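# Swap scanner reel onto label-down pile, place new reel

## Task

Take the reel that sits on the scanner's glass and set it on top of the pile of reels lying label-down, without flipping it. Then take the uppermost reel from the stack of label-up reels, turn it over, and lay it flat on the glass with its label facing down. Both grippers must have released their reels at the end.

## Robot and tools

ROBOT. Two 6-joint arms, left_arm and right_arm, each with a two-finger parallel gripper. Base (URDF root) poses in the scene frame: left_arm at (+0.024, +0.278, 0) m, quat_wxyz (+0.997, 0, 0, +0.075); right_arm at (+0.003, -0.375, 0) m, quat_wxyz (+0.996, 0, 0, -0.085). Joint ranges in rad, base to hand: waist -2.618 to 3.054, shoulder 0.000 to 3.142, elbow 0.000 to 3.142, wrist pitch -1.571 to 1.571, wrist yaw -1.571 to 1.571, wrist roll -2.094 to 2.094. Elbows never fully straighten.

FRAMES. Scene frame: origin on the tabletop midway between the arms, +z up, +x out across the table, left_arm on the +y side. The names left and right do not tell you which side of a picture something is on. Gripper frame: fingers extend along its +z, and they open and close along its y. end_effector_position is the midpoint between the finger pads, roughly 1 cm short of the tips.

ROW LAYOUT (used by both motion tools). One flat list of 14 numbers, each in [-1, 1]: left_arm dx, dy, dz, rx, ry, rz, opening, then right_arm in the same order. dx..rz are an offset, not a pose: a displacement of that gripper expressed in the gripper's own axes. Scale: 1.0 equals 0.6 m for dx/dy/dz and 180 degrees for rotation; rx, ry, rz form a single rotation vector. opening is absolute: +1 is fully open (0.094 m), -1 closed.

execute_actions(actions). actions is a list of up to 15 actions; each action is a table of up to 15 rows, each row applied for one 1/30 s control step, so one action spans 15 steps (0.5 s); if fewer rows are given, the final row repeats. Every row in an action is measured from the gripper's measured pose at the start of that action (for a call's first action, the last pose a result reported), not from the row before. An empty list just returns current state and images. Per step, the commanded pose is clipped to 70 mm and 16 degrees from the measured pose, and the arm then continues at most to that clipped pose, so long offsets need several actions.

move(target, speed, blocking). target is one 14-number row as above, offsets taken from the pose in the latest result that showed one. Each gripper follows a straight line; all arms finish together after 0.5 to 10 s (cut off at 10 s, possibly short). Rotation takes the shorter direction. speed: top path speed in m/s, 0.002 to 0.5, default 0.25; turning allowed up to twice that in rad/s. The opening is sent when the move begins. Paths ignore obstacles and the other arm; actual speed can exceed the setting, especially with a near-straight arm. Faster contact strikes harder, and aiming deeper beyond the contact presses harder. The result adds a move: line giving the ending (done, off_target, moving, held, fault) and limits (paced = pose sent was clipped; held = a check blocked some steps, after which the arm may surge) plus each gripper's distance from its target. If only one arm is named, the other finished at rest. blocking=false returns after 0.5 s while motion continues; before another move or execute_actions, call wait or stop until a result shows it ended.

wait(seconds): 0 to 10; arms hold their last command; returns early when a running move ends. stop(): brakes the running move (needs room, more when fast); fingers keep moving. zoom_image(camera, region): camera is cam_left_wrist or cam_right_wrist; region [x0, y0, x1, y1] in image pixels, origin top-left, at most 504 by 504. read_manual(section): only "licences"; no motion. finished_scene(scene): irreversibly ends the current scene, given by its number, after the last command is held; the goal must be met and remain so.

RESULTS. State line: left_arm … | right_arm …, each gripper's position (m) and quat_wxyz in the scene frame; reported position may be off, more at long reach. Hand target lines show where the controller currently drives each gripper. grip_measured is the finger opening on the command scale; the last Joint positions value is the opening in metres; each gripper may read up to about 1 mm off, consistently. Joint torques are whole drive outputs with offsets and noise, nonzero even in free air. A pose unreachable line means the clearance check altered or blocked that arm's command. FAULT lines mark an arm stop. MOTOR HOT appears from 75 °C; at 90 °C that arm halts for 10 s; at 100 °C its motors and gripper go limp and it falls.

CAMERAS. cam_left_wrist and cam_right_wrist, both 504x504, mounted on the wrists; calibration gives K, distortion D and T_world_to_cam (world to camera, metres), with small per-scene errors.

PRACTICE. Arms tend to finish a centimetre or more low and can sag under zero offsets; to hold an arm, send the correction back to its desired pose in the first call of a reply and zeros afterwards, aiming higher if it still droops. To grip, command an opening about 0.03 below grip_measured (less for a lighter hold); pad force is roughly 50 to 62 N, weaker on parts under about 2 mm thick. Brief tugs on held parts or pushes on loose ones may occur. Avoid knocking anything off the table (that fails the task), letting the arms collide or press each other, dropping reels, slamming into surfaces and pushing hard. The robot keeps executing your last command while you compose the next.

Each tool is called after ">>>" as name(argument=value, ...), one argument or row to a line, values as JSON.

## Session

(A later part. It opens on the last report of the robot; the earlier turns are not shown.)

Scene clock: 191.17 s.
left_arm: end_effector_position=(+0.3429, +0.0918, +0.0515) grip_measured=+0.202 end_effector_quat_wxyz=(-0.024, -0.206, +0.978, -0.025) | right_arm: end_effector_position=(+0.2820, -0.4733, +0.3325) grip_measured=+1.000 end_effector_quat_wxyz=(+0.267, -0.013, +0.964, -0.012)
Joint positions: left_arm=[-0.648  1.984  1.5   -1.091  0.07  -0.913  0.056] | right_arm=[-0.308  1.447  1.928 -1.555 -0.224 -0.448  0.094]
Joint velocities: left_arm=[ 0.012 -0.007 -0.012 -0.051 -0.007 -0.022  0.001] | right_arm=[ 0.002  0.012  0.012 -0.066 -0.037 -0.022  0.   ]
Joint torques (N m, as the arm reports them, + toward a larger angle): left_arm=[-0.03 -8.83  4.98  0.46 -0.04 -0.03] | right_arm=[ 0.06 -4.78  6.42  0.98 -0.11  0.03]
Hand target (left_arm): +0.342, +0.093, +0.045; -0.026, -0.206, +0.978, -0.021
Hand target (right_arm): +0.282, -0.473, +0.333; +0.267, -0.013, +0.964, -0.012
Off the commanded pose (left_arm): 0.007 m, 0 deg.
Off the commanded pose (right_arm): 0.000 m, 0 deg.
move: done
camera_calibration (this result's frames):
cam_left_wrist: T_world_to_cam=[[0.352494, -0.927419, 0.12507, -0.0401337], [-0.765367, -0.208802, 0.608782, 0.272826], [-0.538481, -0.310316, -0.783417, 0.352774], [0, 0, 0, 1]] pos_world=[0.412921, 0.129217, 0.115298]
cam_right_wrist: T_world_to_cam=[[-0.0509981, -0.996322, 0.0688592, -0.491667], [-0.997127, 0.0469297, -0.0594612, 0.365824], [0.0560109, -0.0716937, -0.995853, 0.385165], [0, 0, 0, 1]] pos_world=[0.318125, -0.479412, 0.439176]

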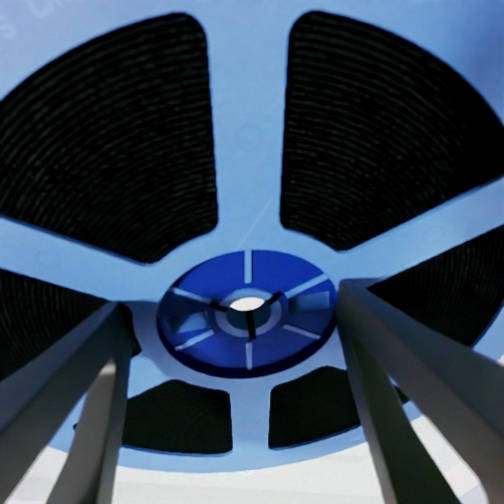

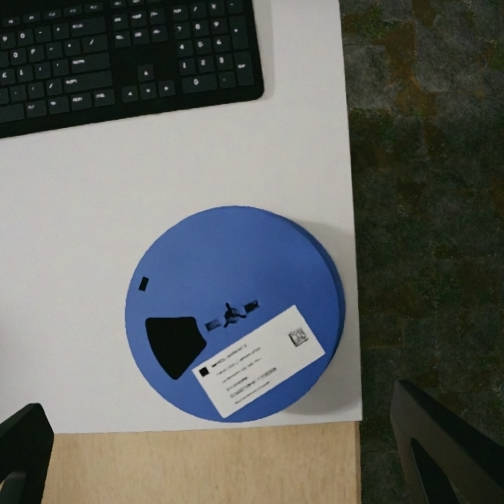

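>>> move(
  target=[0.003,-0.007,-0.012,0,0,0,-0.6,0,0,0,0,0,0,1],
  speed=0.02,
)

>>> move(
  target=[0,0,0.035,0,0,0,-0.6,0,0,0,0,0,0,1],
  speed=0.015,
)

Scene clock: 199.33 s.
left_arm: end_effector_position=(+0.3409, +0.0939, +0.0515) grip_measured=-0.598 end_effector_quat_wxyz=(-0.027, -0.206, +0.978, -0.020) | right_arm: end_effector_position=(+0.2820, -0.4733, +0.3325) grip_measured=+1.000 end_effector_quat_wxyz=(+0.267, -0.013, +0.964, -0.012)
Joint positions: left_arm=[-0.648  1.984  1.5   -1.103  0.065 -0.913  0.019] | right_arm=[-0.308  1.447  1.928 -1.555 -0.224 -0.448  0.094]
Joint velocities: left_arm=[-0.002 -0.012 -0.012 -0.051 -0.007 -0.066  0.001] | right_arm=[ 0.017 -0.017 -0.007 -0.022  0.037  0.11   0.   ]
Joint torques (N m, as the arm reports them, + toward a larger angle): left_arm=[-0.64 -9.3   9.7   0.07  0.04 -0.13] | right_arm=[ 0.07 -4.77  6.45  0.98 -0.09  0.01]
Hand target (left_arm): +0.343, +0.088, +0.059; -0.024, -0.206, +0.978, -0.025
Hand target (right_arm): +0.282, -0.473, +0.333; +0.267, -0.013, +0.964, -0.012
Off the commanded pose (left_arm): 0.010 m, 1 deg.
Off the commanded pose (right_arm): 0.000 m, 0 deg.
move: done
camera_calibration (this result's frames):
cam_left_wrist: T_world_to_cam=[[0.353325, -0.928586, 0.113532, -0.0370736], [-0.760885, -0.214646, 0.612357, 0.27059], [-0.544257, -0.302746, -0.782387, 0.35353], [0, 0, 0, 1]] pos_world=[0.411398, 0.130685, 0.115109]
cam_right_wrist: T_world_to_cam=[[-0.0509981, -0.996322, 0.0688592, -0.491667], [-0.997127, 0.0469297, -0.0594612, 0.365824], [0.0560109, -0.0716937, -0.995853, 0.385165], [0, 0, 0, 1]] pos_world=[0.318125, -0.479412, 0.439176]

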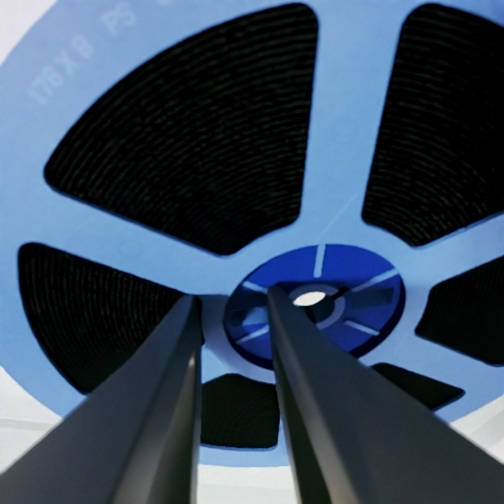

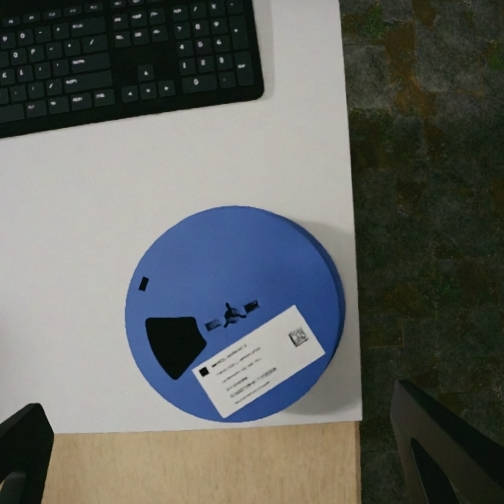

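Scene clock: 200.97 s.
left_arm: end_effector_position=(+0.3410, +0.0938, +0.0500) grip_measured=-0.598 end_effector_quat_wxyz=(-0.024, -0.206, +0.978, -0.022) | right_arm: end_effector_position=(+0.2820, -0.4733, +0.3325) grip_measured=+1.000 end_effector_quat_wxyz=(+0.267, -0.013, +0.964, -0.012)
Joint positions: left_arm=[-0.648  1.978  1.486 -1.086  0.065 -0.913  0.019] | right_arm=[-0.308  1.447  1.928 -1.555 -0.224 -0.448  0.094]
Joint velocities: left_arm=[-0.022 -0.002 -0.002 -0.095 -0.007 -0.066  0.001] | right_arm=[ 0.007 -0.002  0.012  0.022 -0.007 -0.051  0.   ]
Joint torques (N m, as the arm reports them, + toward a larger angle): left_arm=[-0.15 -7.28  2.5   0.88  0.   -0.05] | right_arm=[ 0.05 -4.77  6.41  0.97 -0.11  0.02]
Hand target (left_arm): +0.340, +0.093, +0.031; -0.028, -0.206, +0.978, -0.019
Hand target (right_arm): +0.282, -0.473, +0.333; +0.267, -0.013, +0.964, -0.012
Off the commanded pose (left_arm): 0.020 m, 0 deg.
Off the commanded pose (right_arm): 0.000 m, 0 deg.
move: off_target (left_arm)
camera_calibration (this result's frames):
cam_left_wrist: T_world_to_cam=[[0.352464, -0.928119, 0.119851, -0.037042], [-0.765384, -0.212205, 0.607582, 0.273062], [-0.538476, -0.305883, -0.785162, 0.350898], [0, 0, 0, 1]] pos_world=[0.411003, 0.130899, 0.114044]
cam_right_wrist: T_world_to_cam=[[-0.0509981, -0.996322, 0.0688592, -0.491667], [-0.997127, 0.0469297, -0.0594612, 0.365824], [0.0560109, -0.0716937, -0.995853, 0.385165], [0, 0, 0, 1]] pos_world=[0.318125, -0.479412, 0.439176]

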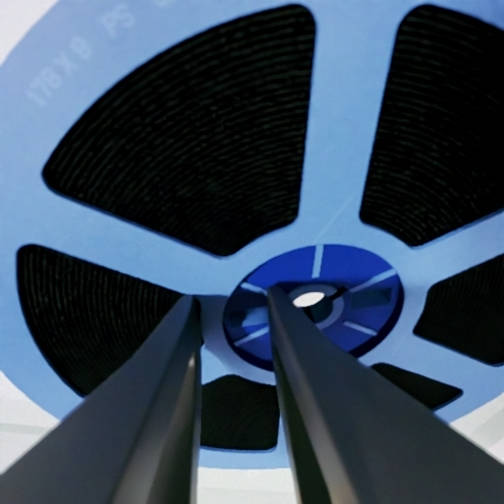

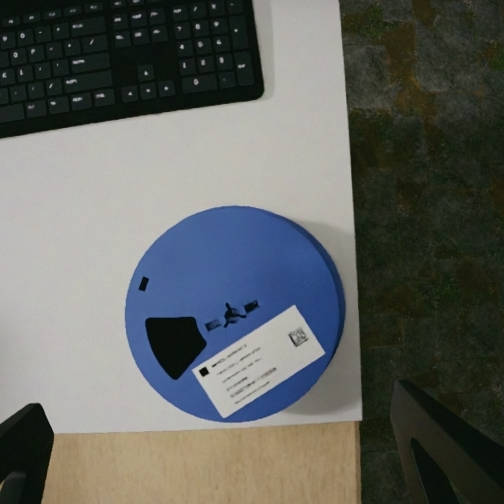

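>>> move(
  target=[0,0,0.01,0,0,0,-1,0,0,0,0,0,0,1],
  speed=0.015,
)

>>> move(
  target=[0,0,-0.06,0,0,0,-1,0,0,0,0,0,0,1],
  speed=0.03,
)

Scene clock: 209.13 s.
left_arm: end_effector_position=(+0.3393, +0.0947, +0.0510) grip_measured=-0.934 end_effector_quat_wxyz=(-0.026, -0.206, +0.978, -0.020) | right_arm: end_effector_position=(+0.2820, -0.4733, +0.3325) grip_measured=+1.000 end_effector_quat_wxyz=(+0.267, -0.013, +0.964, -0.012)
Joint positions: left_arm=[-0.648  1.975  1.486 -1.094  0.065 -0.913  0.003] | right_arm=[-0.308  1.447  1.928 -1.555 -0.224 -0.448  0.094]
Joint velocities: left_arm=[-0.002 -0.017  0.012 -0.037 -0.051  0.037 -0.001] | right_arm=[ 0.002 -0.002 -0.007 -0.037 -0.051 -0.022  0.   ]
Joint torques (N m, as the arm reports them, + toward a larger angle): left_arm=[ 0.01 -8.61  4.98  0.59  0.   -0.04] | right_arm=[ 0.02 -4.78  6.45  0.97 -0.11  0.02]
Hand target (left_arm): +0.341, +0.094, +0.044; -0.024, -0.206, +0.978, -0.022
Hand target (right_arm): +0.282, -0.473, +0.333; +0.267, -0.013, +0.964, -0.012
Off the commanded pose (left_arm): 0.007 m, 0 deg.
Off the commanded pose (right_arm): 0.000 m, 0 deg.
move: done
camera_calibration (this result's frames):
cam_left_wrist: T_world_to_cam=[[0.352676, -0.928615, 0.115297, -0.0355605], [-0.762514, -0.213777, 0.610632, 0.270381], [-0.542395, -0.303271, -0.783476, 0.351973], [0, 0, 0, 1]] pos_world=[0.409618, 0.131522, 0.114759]
cam_right_wrist: T_world_to_cam=[[-0.0509981, -0.996322, 0.0688592, -0.491667], [-0.997127, 0.0469297, -0.0594612, 0.365824], [0.0560109, -0.0716937, -0.995853, 0.385165], [0, 0, 0, 1]] pos_world=[0.318125, -0.479412, 0.439176]

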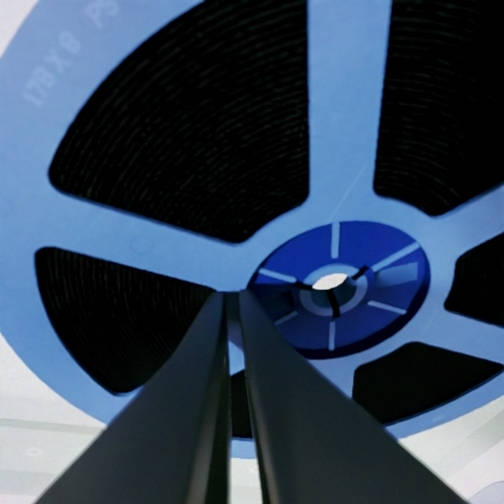

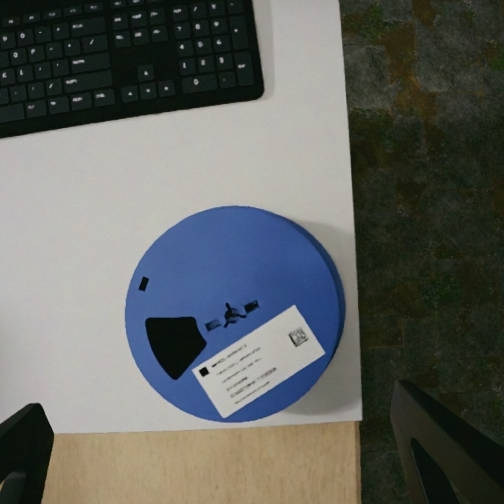

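Scene clock: 210.60 s.
left_arm: end_effector_position=(+0.3359, +0.0970, +0.0709) grip_measured=-0.995 end_effector_quat_wxyz=(-0.038, -0.207, +0.978, -0.009) | right_arm: end_effector_position=(+0.2820, -0.4733, +0.3325) grip_measured=+1.000 end_effector_quat_wxyz=(+0.267, -0.013, +0.964, -0.012)
Joint positions: left_arm=[-0.648  1.975  1.565 -1.207  0.063 -0.913  0.   ] | right_arm=[-0.308  1.447  1.928 -1.555 -0.224 -0.448  0.094]
Joint velocities: left_arm=[-0.002 -0.007  0.007 -0.022 -0.066  0.051 -0.002] | right_arm=[-0.002  0.017  0.012  0.037  0.022  0.022  0.   ]
Joint torques (N m, as the arm reports them, + toward a larger angle): left_arm=[  0.37 -11.24   9.38   0.02   0.01   0.02] | right_arm=[ 0.04 -4.79  6.49  0.97 -0.1   0.01]
Hand target (left_arm): +0.340, +0.096, +0.087; -0.026, -0.206, +0.978, -0.021
Hand target (right_arm): +0.282, -0.473, +0.333; +0.267, -0.013, +0.964, -0.012
Off the commanded pose (left_arm): 0.017 m, 2 deg.
Off the commanded pose (right_arm): 0.000 m, 0 deg.
move: off_target (left_arm)
camera_calibration (this result's frames):
cam_left_wrist: T_world_to_cam=[[0.355478, -0.930461, 0.0887625, -0.0334196], [-0.745143, -0.22478, 0.627882, 0.250167], [-0.564268, -0.289339, -0.77323, 0.371695], [0, 0, 0, 1]] pos_world=[0.408025, 0.132683, 0.133297]
cam_right_wrist: T_world_to_cam=[[-0.0509981, -0.996322, 0.0688592, -0.491667], [-0.997127, 0.0469297, -0.0594612, 0.365824], [0.0560109, -0.0716937, -0.995853, 0.385165], [0, 0, 0, 1]] pos_world=[0.318125, -0.479412, 0.439176]

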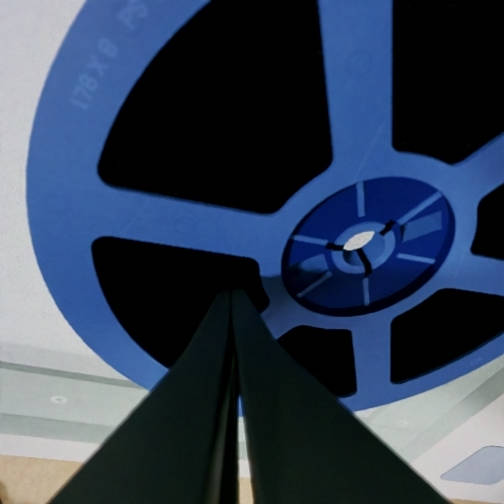

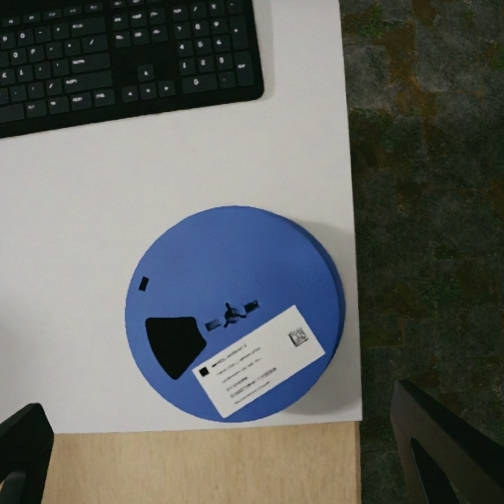

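>>> move(
  target=[-0.09,0.125,-0.01,0,0,0,-1,0,0,0,0,0,0,1],
  speed=0.1,
)

>>> move(
  target=[0,0,0.05,0,0,0,-1,0,0,0,0,0,0,1],
  speed=0.03,
)

>>> move(
  target=[0.055,-0.12,0,0,0,0,-1,0,0,0,0,0,0,1],
  speed=0.04,
)

Scene clock: 249.17 s.
left_arm: end_effector_position=(+0.3580, +0.1839, +0.0676) grip_measured=-0.995 end_effector_quat_wxyz=(-0.046, -0.212, +0.976, -0.011) | right_arm: end_effector_position=(+0.2820, -0.4733, +0.3325) grip_measured=+1.000 end_effector_quat_wxyz=(+0.267, -0.013, +0.964, -0.012)
Joint positions: left_arm=[-0.397  1.952  1.517 -1.21   0.061 -0.672  0.   ] | right_arm=[-0.308  1.447  1.928 -1.555 -0.224 -0.448  0.094]
Joint velocities: left_arm=[-0.002  0.002 -0.002 -0.066  0.037 -0.022  0.   ] | right_arm=[ 0.022  0.002  0.002  0.022 -0.007 -0.022  0.   ]
Joint torques (N m, as the arm reports them, + toward a larger angle): left_arm=[  0.14 -11.17   5.17   0.16  -0.09   0.07] | right_arm=[ 0.   -4.75  6.42  0.99 -0.11  0.03]
Hand target (left_arm): +0.356, +0.187, +0.074; -0.037, -0.207, +0.978, -0.011
Hand target (right_arm): +0.282, -0.473, +0.333; +0.267, -0.013, +0.964, -0.012
Off the commanded pose (left_arm): 0.007 m, 1 deg.
Off the commanded pose (right_arm): 0.000 m, 0 deg.
move: done
camera_calibration (this result's frames):
cam_left_wrist: T_world_to_cam=[[0.367159, -0.925822, 0.0897076, 0.0347609], [-0.73261, -0.228408, 0.64118, 0.283504], [-0.573129, -0.301136, -0.762129, 0.411359], [0, 0, 0, 1]] pos_world=[0.430697, 0.220812, 0.128613]
cam_right_wrist: T_world_to_cam=[[-0.0509981, -0.996322, 0.0688592, -0.491667], [-0.997127, 0.0469297, -0.0594612, 0.365824], [0.0560109, -0.0716937, -0.995853, 0.385165], [0, 0, 0, 1]] pos_world=[0.318125, -0.479412, 0.439176]

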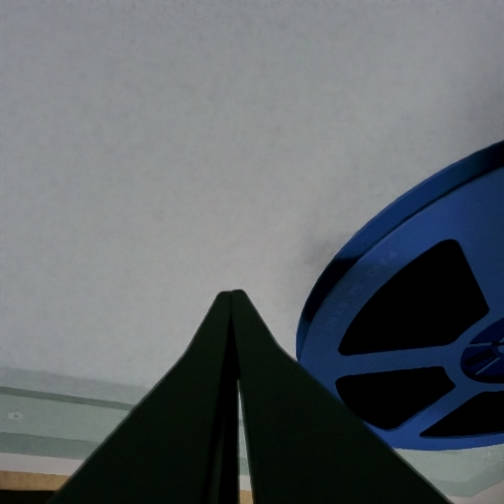

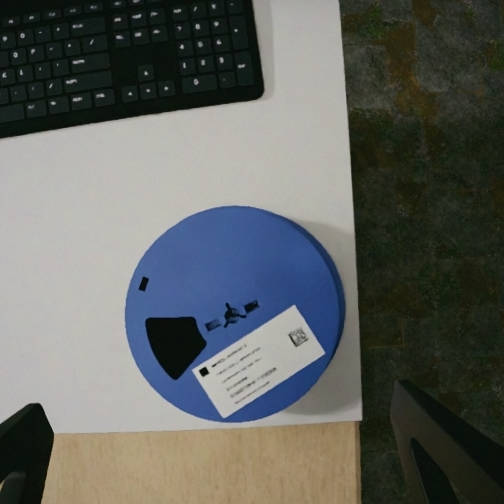

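Scene clock: 250.53 s.
left_arm: end_effector_position=(+0.3565, +0.1843, +0.0418) grip_measured=-0.995 end_effector_quat_wxyz=(-0.046, -0.212, +0.976, -0.011) | right_arm: end_effector_position=(+0.2820, -0.4733, +0.3325) grip_measured=+1.000 end_effector_quat_wxyz=(+0.267, -0.013, +0.964, -0.012)
Joint positions: left_arm=[-0.397  1.97   1.438 -1.112  0.061 -0.672  0.   ] | right_arm=[-0.308  1.447  1.928 -1.555 -0.224 -0.448  0.094]
Joint velocities: left_arm=[-0.017 -0.002  0.002  0.051 -0.095  0.051 -0.   ] | right_arm=[ 0.017  0.012 -0.007 -0.066  0.007  0.022  0.   ]
Joint torques (N m, as the arm reports them, + toward a larger angle): left_arm=[-0.22 -8.77  5.16  0.3   0.   -0.07] | right_arm=[ 0.03 -4.78  6.48  0.98 -0.11  0.02]
Hand target (left_arm): +0.356, +0.183, +0.038; -0.046, -0.212, +0.976, -0.011
Hand target (right_arm): +0.282, -0.473, +0.333; +0.267, -0.013, +0.964, -0.012
Off the commanded pose (left_arm): 0.004 m, 0 deg.
Off the commanded pose (right_arm): 0.000 m, 0 deg.
move: done
camera_calibration (this result's frames):
cam_left_wrist: T_world_to_cam=[[0.367192, -0.925831, 0.0894856, 0.0379935], [-0.732373, -0.228468, 0.64143, 0.298946], [-0.573411, -0.301065, -0.761945, 0.390998], [0, 0, 0, 1]] pos_world=[0.429192, 0.221191, 0.102766]
cam_right_wrist: T_world_to_cam=[[-0.0509981, -0.996322, 0.0688592, -0.491667], [-0.997127, 0.0469297, -0.0594612, 0.365824], [0.0560109, -0.0716937, -0.995853, 0.385165], [0, 0, 0, 1]] pos_world=[0.318125, -0.479412, 0.439176]

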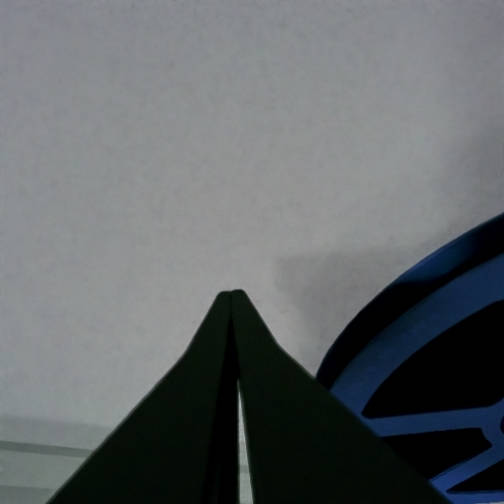

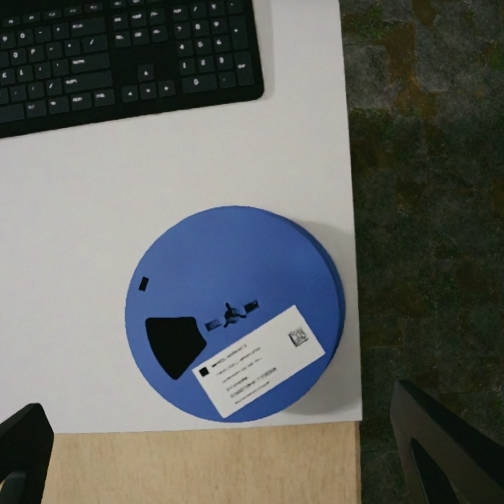

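Scene clock: 252.80 s.
left_arm: end_effector_position=(+0.3536, +0.1128, +0.0418) grip_measured=-0.995 end_effector_quat_wxyz=(-0.045, -0.210, +0.977, -0.004) | right_arm: end_effector_position=(+0.2820, -0.4733, +0.3325) grip_measured=+1.000 end_effector_quat_wxyz=(+0.267, -0.013, +0.964, -0.012)
Joint positions: left_arm=[-0.589  2.05   1.555 -1.144  0.06  -0.861  0.   ] | right_arm=[-0.308  1.447  1.928 -1.555 -0.224 -0.448  0.094]
Joint velocities: left_arm=[-0.002 -0.007 -0.012 -0.066 -0.007 -0.037  0.001] | right_arm=[-0.007 -0.012 -0.017 -0.007 -0.037 -0.066  0.   ]
Joint torques (N m, as the arm reports them, + toward a larger angle): left_arm=[-0.61 -8.91  9.1   0.05  0.1  -0.15] | right_arm=[ 0.07 -4.78  6.43  0.96 -0.1   0.03]
Hand target (left_arm): +0.355, +0.106, +0.044; -0.047, -0.212, +0.976, -0.009
Hand target (right_arm): +0.282, -0.473, +0.333; +0.267, -0.013, +0.964, -0.012
Off the commanded pose (left_arm): 0.009 m, 1 deg.
Off the commanded pose (right_arm): 0.000 m, 0 deg.
move: done
camera_calibration (this result's frames):
cam_left_wrist: T_world_to_cam=[[0.36362, -0.92846, 0.0757859, -0.0249421], [-0.733014, -0.234971, 0.638341, 0.281557], [-0.574867, -0.287666, -0.766014, 0.367063], [0, 0, 0, 1]] pos_world=[0.426467, 0.148591, 0.103336]
cam_right_wrist: T_world_to_cam=[[-0.0509981, -0.996322, 0.0688592, -0.491667], [-0.997127, 0.0469297, -0.0594612, 0.365824], [0.0560109, -0.0716937, -0.995853, 0.385165], [0, 0, 0, 1]] pos_world=[0.318125, -0.479412, 0.439176]

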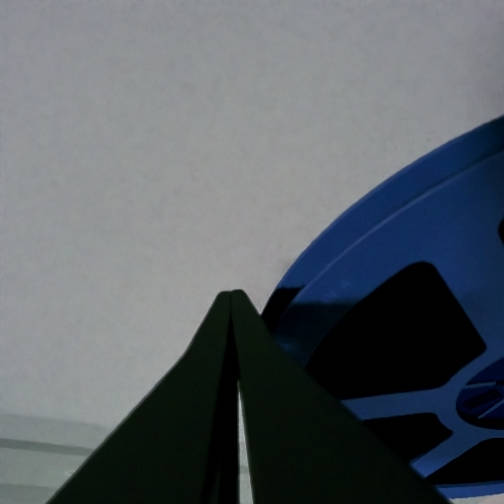

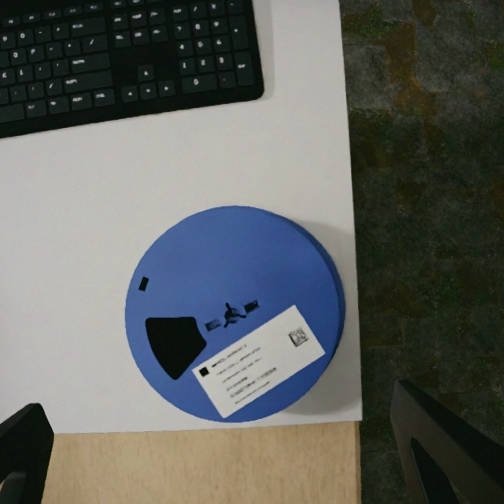

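>>> move(
  target=[0,0.2,-0.15,0,0,0,-1,0.08,0.55,0.2,0,0,0,1],
)

Scene clock: 258.67 s.
left_arm: end_effector_position=(+0.3147, +0.2187, +0.1263) grip_measured=-0.995 end_effector_quat_wxyz=(-0.050, -0.213, +0.976, -0.009) | right_arm: end_effector_position=(+0.2880, -0.1487, +0.1872) grip_measured=+1.000 end_effector_quat_wxyz=(+0.249, -0.019, +0.968, -0.008)
Joint positions: left_arm=[-0.322  1.747  1.487 -1.397  0.055 -0.599  0.   ] | right_arm=[ 1.018  1.599  1.466 -1.093  0.375  0.744  0.094]
Joint velocities: left_arm=[-0.002  0.012 -0.002 -0.022 -0.007  0.037 -0.002] | right_arm=[-0.012 -0.002  0.007 -0.007  0.051  0.066  0.   ]
Joint torques (N m, as the arm reports them, + toward a larger angle): left_arm=[ 0.41 -8.86  6.81 -0.06 -0.12  0.08] | right_arm=[ 0.11 -7.88 10.33  0.79  0.33  0.07]
Hand target (left_arm): +0.312, +0.223, +0.133; -0.044, -0.210, +0.977, -0.006
Hand target (right_arm): +0.294, -0.146, +0.197; +0.266, -0.011, +0.964, -0.003
Off the commanded pose (left_arm): 0.009 m, 1 deg.
Off the commanded pose (right_arm): 0.012 m, 2 deg.
move: off_target (right_arm)
camera_calibration (this result's frames):
cam_left_wrist: T_world_to_cam=[[0.369578, -0.925309, 0.0849488, 0.0773863], [-0.726666, -0.230835, 0.647048, 0.22002], [-0.57911, -0.300864, -0.757702, 0.44302], [0, 0, 0, 1]] pos_world=[0.387839, 0.255683, 0.18674]
cam_right_wrist: T_world_to_cam=[[-0.0362499, -0.997104, 0.0668565, -0.161978], [-0.999143, 0.0348256, -0.0223485, 0.339816], [0.0199555, -0.0676094, -0.997512, 0.274654], [0, 0, 0, 1]] pos_world=[0.328172, -0.154774, 0.292395]

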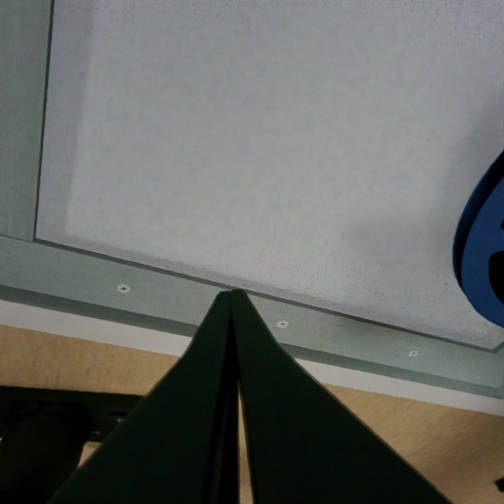

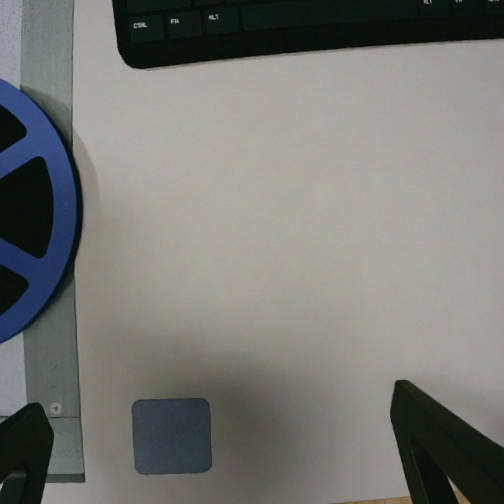

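>>> move(
  target=[0,-0.08,0.12,-0.36,0,0,-1,0,0,0,0,0,0,0],
)

>>> move(
  target=[0,0,0,0,0,0,-1,0,-0.05,0.08,-0.36,0,0,0],
)

Scene clock: 272.23 s.
left_arm: end_effector_position=(+0.3228, +0.1775, +0.0473) grip_measured=-0.995 end_effector_quat_wxyz=(-0.021, -0.109, +0.924, +0.367) | right_arm: end_effector_position=(+0.2880, -0.1487, +0.1871) grip_measured=+0.001 end_effector_quat_wxyz=(+0.249, -0.017, +0.968, -0.008)
Joint positions: left_arm=[-0.756  2.271  1.688 -1.57  -0.508 -0.995  0.   ] | right_arm=[ 1.018  1.599  1.466 -1.093  0.375  0.746  0.047]
Joint velocities: left_arm=[-0.002  0.002  0.007 -0.007 -0.007  0.022 -0.001] | right_arm=[ 0.007 -0.002 -0.022 -0.051  0.051 -0.037  0.   ]
Joint torques (N m, as the arm reports them, + toward a larger angle): left_arm=[ -0.71 -10.27   7.69  -1.    -0.45  -0.16] | right_arm=[ 0.02 -8.02  7.82  0.73  0.18  0.01]
Hand target (left_arm): +0.328, +0.175, +0.053; -0.006, -0.107, +0.922, +0.373
Hand target (right_arm): +0.288, -0.149, +0.187; +0.249, -0.019, +0.968, -0.008
Off the commanded pose (left_arm): 0.010 m, 26 deg; orientation clipped at the last step of the last action.
Off the commanded pose (right_arm): 0.000 m, 0 deg.
joint sent to its limit (left arm) — the command would take joint 4 (wrist pitch) past its lower limit, so that joint was sent only as far as its limit.
move: off_target (left_arm); limits=paced
camera_calibration (this result's frames):
cam_left_wrist: T_world_to_cam=[[0.137678, -0.772005, -0.620527, 0.123986], [-0.749672, -0.490668, 0.444114, 0.33066], [-0.647331, 0.404047, -0.646304, 0.2671], [0, 0, 0, 1]] pos_world=[0.403718, 0.150041, 0.102714]
cam_right_wrist: T_world_to_cam=[[-0.0384367, -0.997122, 0.0653439, -0.16102], [-0.99907, 0.0370673, -0.0220423, 0.340026], [0.0195567, -0.0661304, -0.997619, 0.27499], [0, 0, 0, 1]] pos_world=[0.328143, -0.154975, 0.292352]

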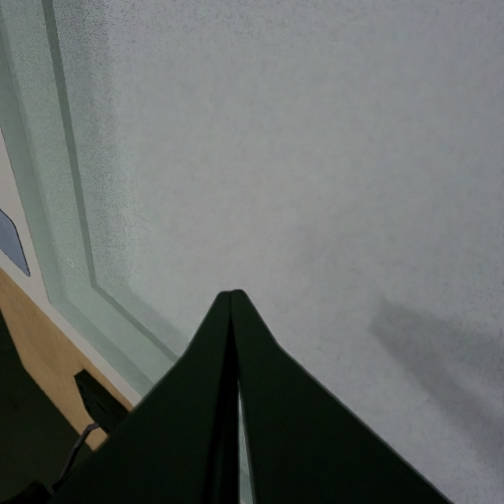

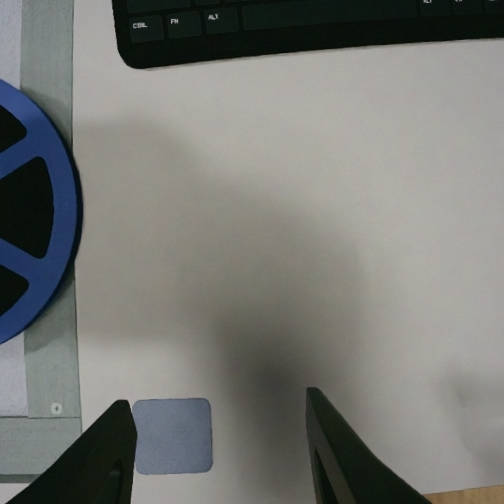

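Scene clock: 275.13 s.
left_arm: end_effector_position=(+0.3229, +0.1775, +0.0473) grip_measured=-0.995 end_effector_quat_wxyz=(-0.020, -0.109, +0.924, +0.367) | right_arm: end_effector_position=(+0.3147, -0.1797, +0.1509) grip_measured=+0.001 end_effector_quat_wxyz=(+0.205, -0.149, +0.828, +0.500)
Joint positions: left_arm=[-0.756  2.271  1.688 -1.57  -0.508 -0.995  0.   ] | right_arm=[ 0.296  1.523  0.873 -0.291 -1.032  0.135  0.047]
Joint velocities: left_arm=[-0.007 -0.007 -0.007  0.022  0.007 -0.022 -0.001] | right_arm=[-0.017  0.002 -0.012  0.022 -0.022 -0.037  0.   ]
Joint torques (N m, as the arm reports them, + toward a larger angle): left_arm=[  0.03 -10.55   5.37  -0.83  -0.26  -0.03] | right_arm=[-0.33 -5.67  6.46  1.08 -0.55 -0.1 ]
Hand target (left_arm): +0.323, +0.178, +0.047; -0.021, -0.109, +0.924, +0.367
Hand target (right_arm): +0.312, -0.180, +0.146; +0.199, -0.150, +0.825, +0.508
Off the commanded pose (left_arm): 0.000 m, 0 deg.
Off the commanded pose (right_arm): 0.006 m, 2 deg.
move: done
camera_calibration (this result's frames):
cam_left_wrist: T_world_to_cam=[[0.137629, -0.771871, -0.620704, 0.124027], [-0.749855, -0.490627, 0.443849, 0.330767], [-0.647129, 0.404352, -0.646316, 0.267015], [0, 0, 0, 1]] pos_world=[0.403751, 0.150048, 0.102749]
cam_right_wrist: T_world_to_cam=[[0.403264, -0.516738, -0.755222, -0.117388], [-0.888696, -0.417918, -0.188586, 0.275727], [-0.218171, 0.747213, -0.627754, 0.401384], [0, 0, 0, 1]] pos_world=[0.379946, -0.245347, 0.215315]

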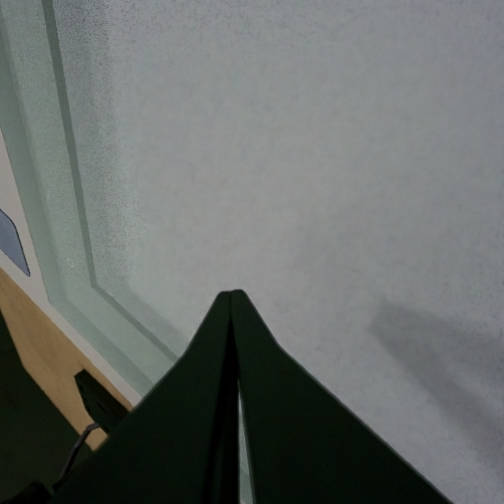

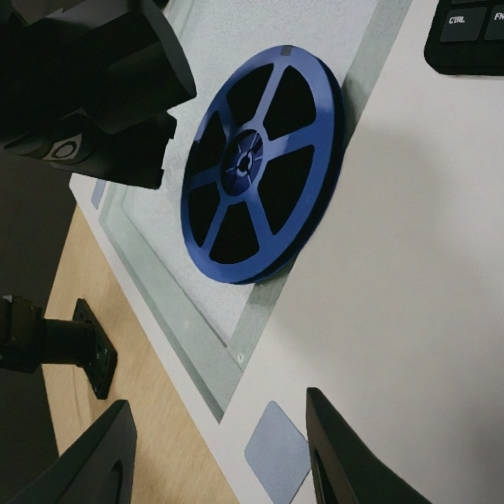

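>>> zoom_image(
  camera="cam_right_wrist",
  region=[230,80,370,300],
)

>>> move(
  target=[0,0.1,-0.25,0,0,0,-1,0,0,0,0,0,0,0],
)

Region (230, 80, 370, 300) of cam_right_wrist's 504x504 image, scaled by 2.291, with more detail than that image has; it fills the left 321 columns of this view, and the rest is white.

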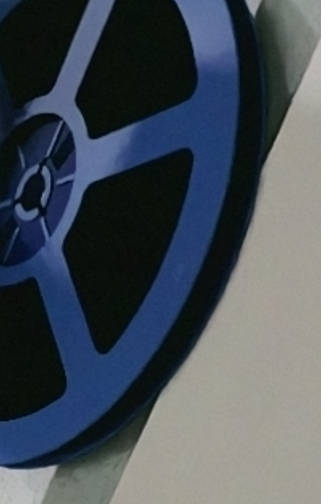

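Scene clock: 280.50 s.
left_arm: end_effector_position=(+0.3254, +0.1188, +0.1872) grip_measured=-0.995 end_effector_quat_wxyz=(+0.156, -0.054, +0.966, +0.198) | right_arm: end_effector_position=(+0.3148, -0.1797, +0.1509) grip_measured=+0.001 end_effector_quat_wxyz=(+0.206, -0.149, +0.828, +0.500)
Joint positions: left_arm=[-0.895  1.871  1.798 -1.572 -0.505 -0.875  0.   ] | right_arm=[ 0.296  1.523  0.873 -0.291 -1.031  0.135  0.047]
Joint velocities: left_arm=[-0.007  0.007 -0.012 -0.037  0.007 -0.066  0.   ] | right_arm=[ 0.012  0.007  0.007  0.037  0.007  0.007 -0.001]
Joint torques (N m, as the arm reports them, + toward a larger angle): left_arm=[-0.33 -8.78  8.63  0.02 -0.46  0.07] | right_arm=[ 0.02 -6.96  7.75  0.97 -0.38  0.01]
Hand target (left_arm): +0.326, +0.119, +0.196; +0.166, -0.047, +0.965, +0.199
Hand target (right_arm): +0.315, -0.180, +0.151; +0.205, -0.149, +0.828, +0.500
Off the commanded pose (left_arm): 0.011 m, 29 deg; orientation clipped at the last step of the last action.
Off the commanded pose (right_arm): 0.000 m, 0 deg.
joint sent to its limit (left arm) — the command would take joint 4 (wrist pitch) past its lower limit, so that joint was sent only as far as its limit.
move: off_target (left_arm); limits=paced
camera_calibration (this result's frames):
cam_left_wrist: T_world_to_cam=[[0.0869068, -0.946434, -0.310981, 0.144474], [-0.948488, -0.174073, 0.264707, 0.302289], [-0.304661, 0.271957, -0.912809, 0.336954], [0, 0, 0, 1]] pos_world=[0.376818, 0.0977191, 0.272485]
cam_right_wrist: T_world_to_cam=[[0.404086, -0.516977, -0.754618, -0.117827], [-0.888509, -0.417912, -0.189477, 0.275923], [-0.217409, 0.74705, -0.628212, 0.401243], [0, 0, 0, 1]] pos_world=[0.380006, -0.245351, 0.215433]

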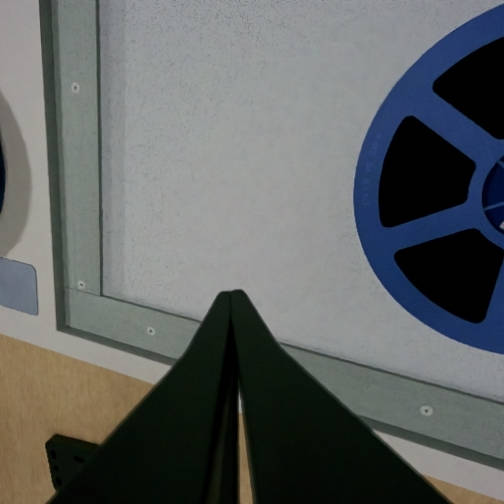

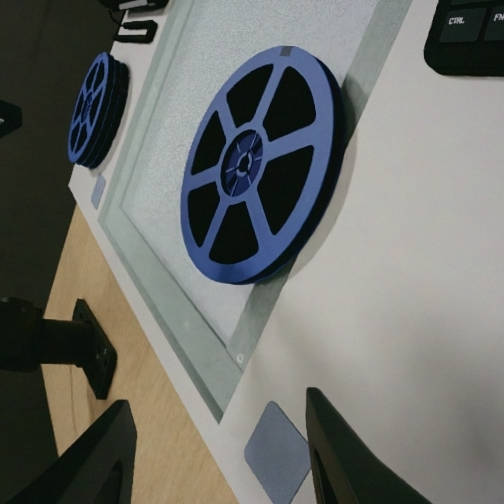

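>>> move(
  target=[-0.133,-0.147,0.178,0.127,0.10,0.035,-1,0,0,-0.3,0,0,0,0],
)

Scene clock: 311.37 s.
left_arm: end_effector_position=(+0.4455, +0.0849, +0.0821) grip_measured=-0.995 end_effector_quat_wxyz=(-0.003, -0.004, +1.000, +0.007) | right_arm: end_effector_position=(+0.2766, -0.3376, +0.2198) grip_measured=+0.001 end_effector_quat_wxyz=(+0.234, -0.119, +0.845, +0.466)
Joint positions: left_arm=[-0.586  2.414  2.318 -1.486 -0.01  -0.443  0.   ] | right_arm=[-0.304  1.562  1.267 -1.556 -1.075 -0.921  0.047]
Joint velocities: left_arm=[ 0.002 -0.022 -0.002 -0.022 -0.037 -0.095 -0.001] | right_arm=[-0.017 -0.002 -0.007 -0.051  0.007 -0.007 -0.   ]
Joint torques (N m, as the arm reports them, + toward a larger angle): left_arm=[  0.1  -12.84   9.57   0.11   0.01   0.08] | right_arm=[-0.05 -5.26  9.43 -0.32 -0.48 -0.07]
Hand target (left_arm): +0.446, +0.083, +0.090; +0.001, +0.001, +1.000, -0.001
Hand target (right_arm): +0.281, -0.340, +0.224; +0.239, -0.124, +0.843, +0.465
Off the commanded pose (left_arm): 0.005 m, 1 deg.
Off the commanded pose (right_arm): 0.007 m, 6 deg.
joint sent to its limit (right arm) — the command would take joint 4 (wrist pitch) past its lower limit, so that joint was sent only as far as its limit.
move: off_target (right_arm)
camera_calibration (this result's frames):
cam_left_wrist: T_world_to_cam=[[-0.050432, -0.99626, 0.0701555, 0.103337], [-0.816421, 0.0815842, 0.571664, 0.332412], [-0.57525, -0.0284463, -0.817483, 0.425101], [0, 0, 0, 1]] pos_world=[0.521139, 0.087924, 0.150235]
cam_right_wrist: T_world_to_cam=[[0.363722, -0.594196, -0.717382, -0.155118], [-0.921972, -0.33955, -0.186208, 0.22398], [-0.132943, 0.729134, -0.671334, 0.534261], [0, 0, 0, 1]] pos_world=[0.333949, -0.405666, 0.289096]

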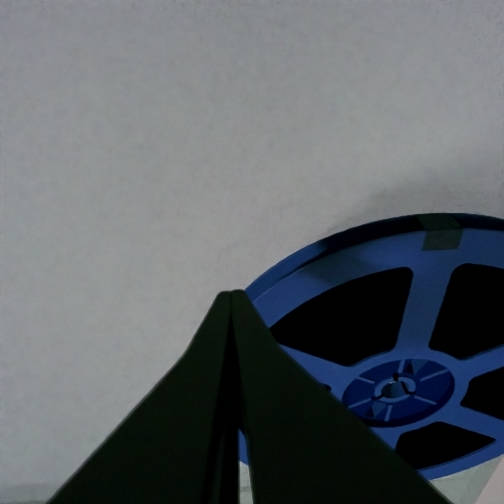

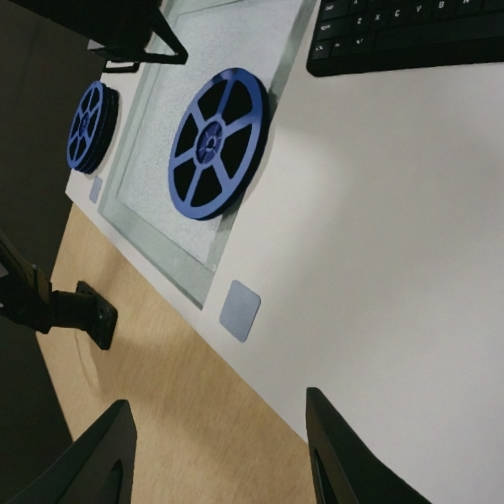

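>>> move(
  target=[-0.03,-0.095,0,0,0,0,-1,0,0,0,0,0,0,0],
  speed=0.1,
)

>>> move(
  target=[0,0,0.065,0,0,0,-1,0,0,0,0,0,0,0],
  speed=0.04,
)

>>> move(
  target=[0.25,0,0,0,0,0,-1,0,0,0,0,0,0,0],
  speed=0.05,
)

Scene clock: 318.33 s.
left_arm: end_effector_position=(+0.4631, +0.0297, +0.0749) grip_measured=-0.995 end_effector_quat_wxyz=(+0.027, +0.002, +1.000, -0.010) | right_arm: end_effector_position=(+0.2759, -0.3378, +0.2190) grip_measured=+0.001 end_effector_quat_wxyz=(+0.232, -0.120, +0.847, +0.464)
Joint positions: left_arm=[-0.67   2.622  2.676 -1.567 -0.009 -0.515  0.   ] | right_arm=[-0.304  1.562  1.267 -1.557 -1.069 -0.922  0.047]
Joint velocities: left_arm=[ 0.012 -0.017 -0.007 -0.051 -0.037 -0.022  0.001] | right_arm=[ 0.012  0.017 -0.007  0.007 -0.051 -0.007  0.   ]
Joint torques (N m, as the arm reports them, + toward a larger angle): left_arm=[ -0.12 -13.53   9.41   0.23  -0.05  -0.11] | right_arm=[-0.01 -6.44  6.85 -0.22 -0.49  0.01]
Hand target (left_arm): +0.463, +0.029, +0.080; +0.031, -0.003, +0.999, -0.012
Hand target (right_arm): +0.277, -0.338, +0.220; +0.234, -0.119, +0.845, +0.466
Off the commanded pose (left_arm): 0.007 m, 4 deg.
Off the commanded pose (right_arm): 0.001 m, 0 deg.
joint sent to its limit (left arm) — the command would take joint 4 (wrist pitch) past its lower limit, so that joint was sent only as far as its limit.
move: off_target (left_arm)
camera_calibration (this result's frames):
cam_left_wrist: T_world_to_cam=[[-0.067691, -0.992652, 0.100297, 0.055378], [-0.847998, 0.110207, 0.518415, 0.373103], [-0.525659, -0.0499599, -0.849227, 0.407768], [0, 0, 0, 1]] pos_world=[0.534486, 0.0342246, 0.147312]
cam_right_wrist: T_world_to_cam=[[0.362565, -0.596655, -0.715926, -0.156412], [-0.921905, -0.342147, -0.181732, 0.221286], [-0.136521, 0.725905, -0.67411, 0.534304], [0, 0, 0, 1]] pos_world=[0.333658, -0.405466, 0.288415]

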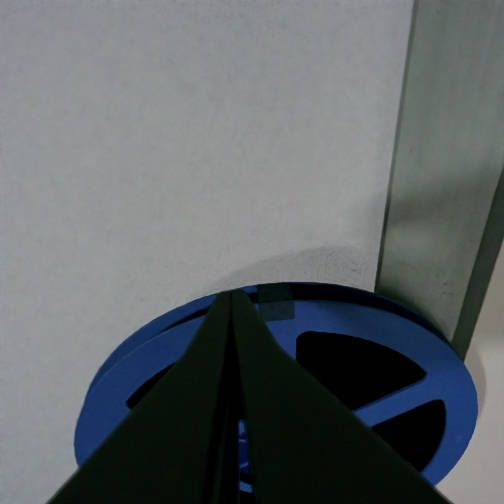

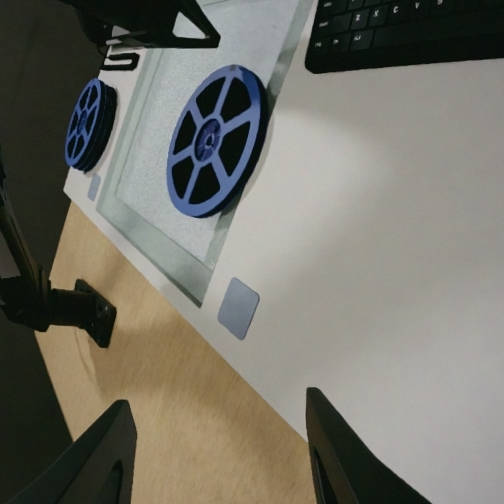

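Scene clock: 319.70 s.
left_arm: end_effector_position=(+0.4634, +0.0296, +0.0427) grip_measured=-0.995 end_effector_quat_wxyz=(+0.024, +0.002, +1.000, -0.008) | right_arm: end_effector_position=(+0.2755, -0.3381, +0.2182) grip_measured=+0.001 end_effector_quat_wxyz=(+0.230, -0.120, +0.848, +0.462)
Joint positions: left_arm=[-0.67   2.573  2.452 -1.4   -0.009 -0.515  0.   ] | right_arm=[-0.304  1.562  1.267 -1.557 -1.063 -0.922  0.047]
Joint velocities: left_arm=[-0.007 -0.007 -0.012  0.051  0.037  0.051 -0.   ] | right_arm=[-0.002 -0.002  0.002  0.007  0.007  0.007  0.   ]
Joint torques (N m, as the arm reports them, + toward a larger angle): left_arm=[  0.17 -13.7    4.21   0.72  -0.04   0.  ] | right_arm=[ 0.09 -6.48  6.78 -0.22 -0.49  0.02]
Hand target (left_arm): +0.466, +0.029, +0.036; +0.027, +0.002, +1.000, -0.010
Hand target (right_arm): +0.276, -0.338, +0.219; +0.232, -0.120, +0.847, +0.464
Off the commanded pose (left_arm): 0.007 m, 0 deg.
Off the commanded pose (right_arm): 0.001 m, 0 deg.
move: done
camera_calibration (this result's frames):
cam_left_wrist: T_world_to_cam=[[-0.0670051, -0.993077, 0.0964751, 0.0583755], [-0.844472, 0.107943, 0.524609, 0.388301], [-0.531391, -0.0463191, -0.845859, 0.382957], [0, 0, 0, 1]] pos_world=[0.535321, 0.0337952, 0.114589]
cam_right_wrist: T_world_to_cam=[[0.361723, -0.599576, -0.713908, -0.158254], [-0.92181, -0.344492, -0.177741, 0.218918], [-0.139367, 0.722381, -0.677306, 0.534191], [0, 0, 0, 1]] pos_world=[0.333494, -0.405359, 0.287742]

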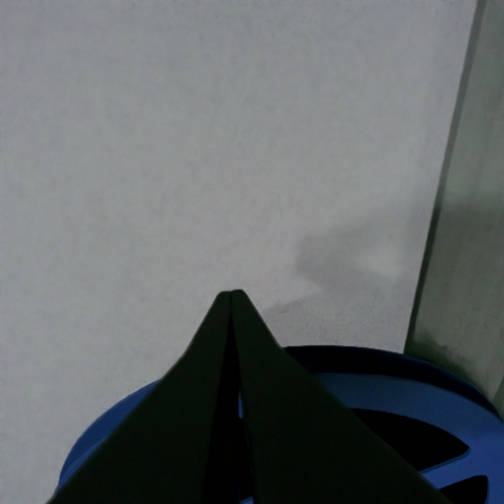

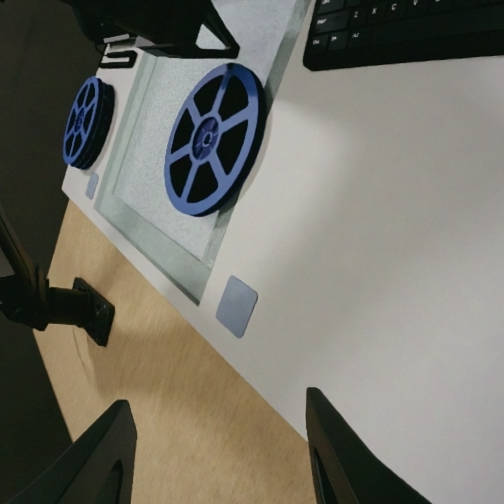

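Scene clock: 323.00 s.
left_arm: end_effector_position=(+0.3262, +0.0284, +0.0409) grip_measured=-0.995 end_effector_quat_wxyz=(+0.038, +0.002, +0.999, -0.015) | right_arm: end_effector_position=(+0.2750, -0.3385, +0.2173) grip_measured=+0.001 end_effector_quat_wxyz=(+0.228, -0.121, +0.849, +0.461)
Joint positions: left_arm=[-0.855  2.003  1.483 -0.972 -0.026 -0.7    0.   ] | right_arm=[-0.304  1.562  1.267 -1.557 -1.058 -0.922  0.047]
Joint velocities: left_arm=[-0.007 -0.007  0.022  0.022  0.022 -0.051  0.   ] | right_arm=[ 0.012 -0.012 -0.017  0.007  0.007 -0.037 -0.001]
Joint torques (N m, as the arm reports them, + toward a larger angle): left_arm=[-0.82 -9.68  3.57  0.4  -0.01 -0.11] | right_arm=[ 0.04 -6.46  6.82 -0.23 -0.49  0.01]
Hand target (left_arm): +0.314, +0.031, +0.033; +0.023, +0.002, +1.000, -0.007
Hand target (right_arm): +0.275, -0.338, +0.218; +0.230, -0.120, +0.848, +0.462
Off the commanded pose (left_arm): 0.014 m, 2 deg.
Off the commanded pose (right_arm): 0.001 m, 0 deg.
move: off_target (left_arm)
camera_calibration (this result's frames):
cam_left_wrist: T_world_to_cam=[[-0.0692403, -0.991655, 0.108748, 0.0483464], [-0.858989, 0.114697, 0.498981, 0.279073], [-0.50729, -0.0588641, -0.859763, 0.301555], [0, 0, 0, 1]] pos_world=[0.396044, 0.0336848, 0.114756]
cam_right_wrist: T_world_to_cam=[[0.360891, -0.602489, -0.711874, -0.1601], [-0.921701, -0.346817, -0.173738, 0.216553], [-0.142215, 0.718836, -0.680478, 0.534061], [0, 0, 0, 1]] pos_world=[0.333327, -0.405256, 0.287069]

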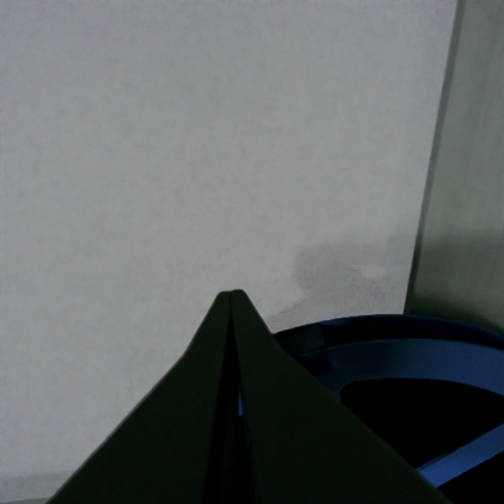

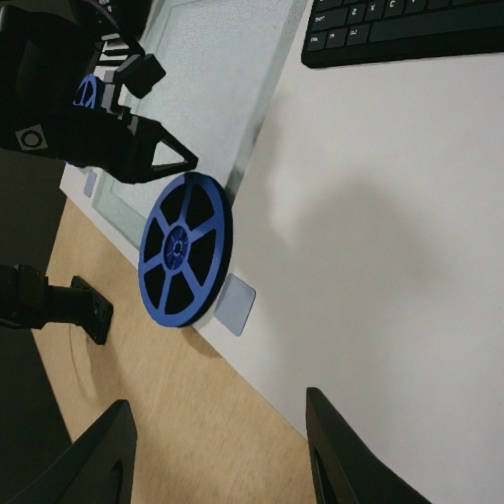

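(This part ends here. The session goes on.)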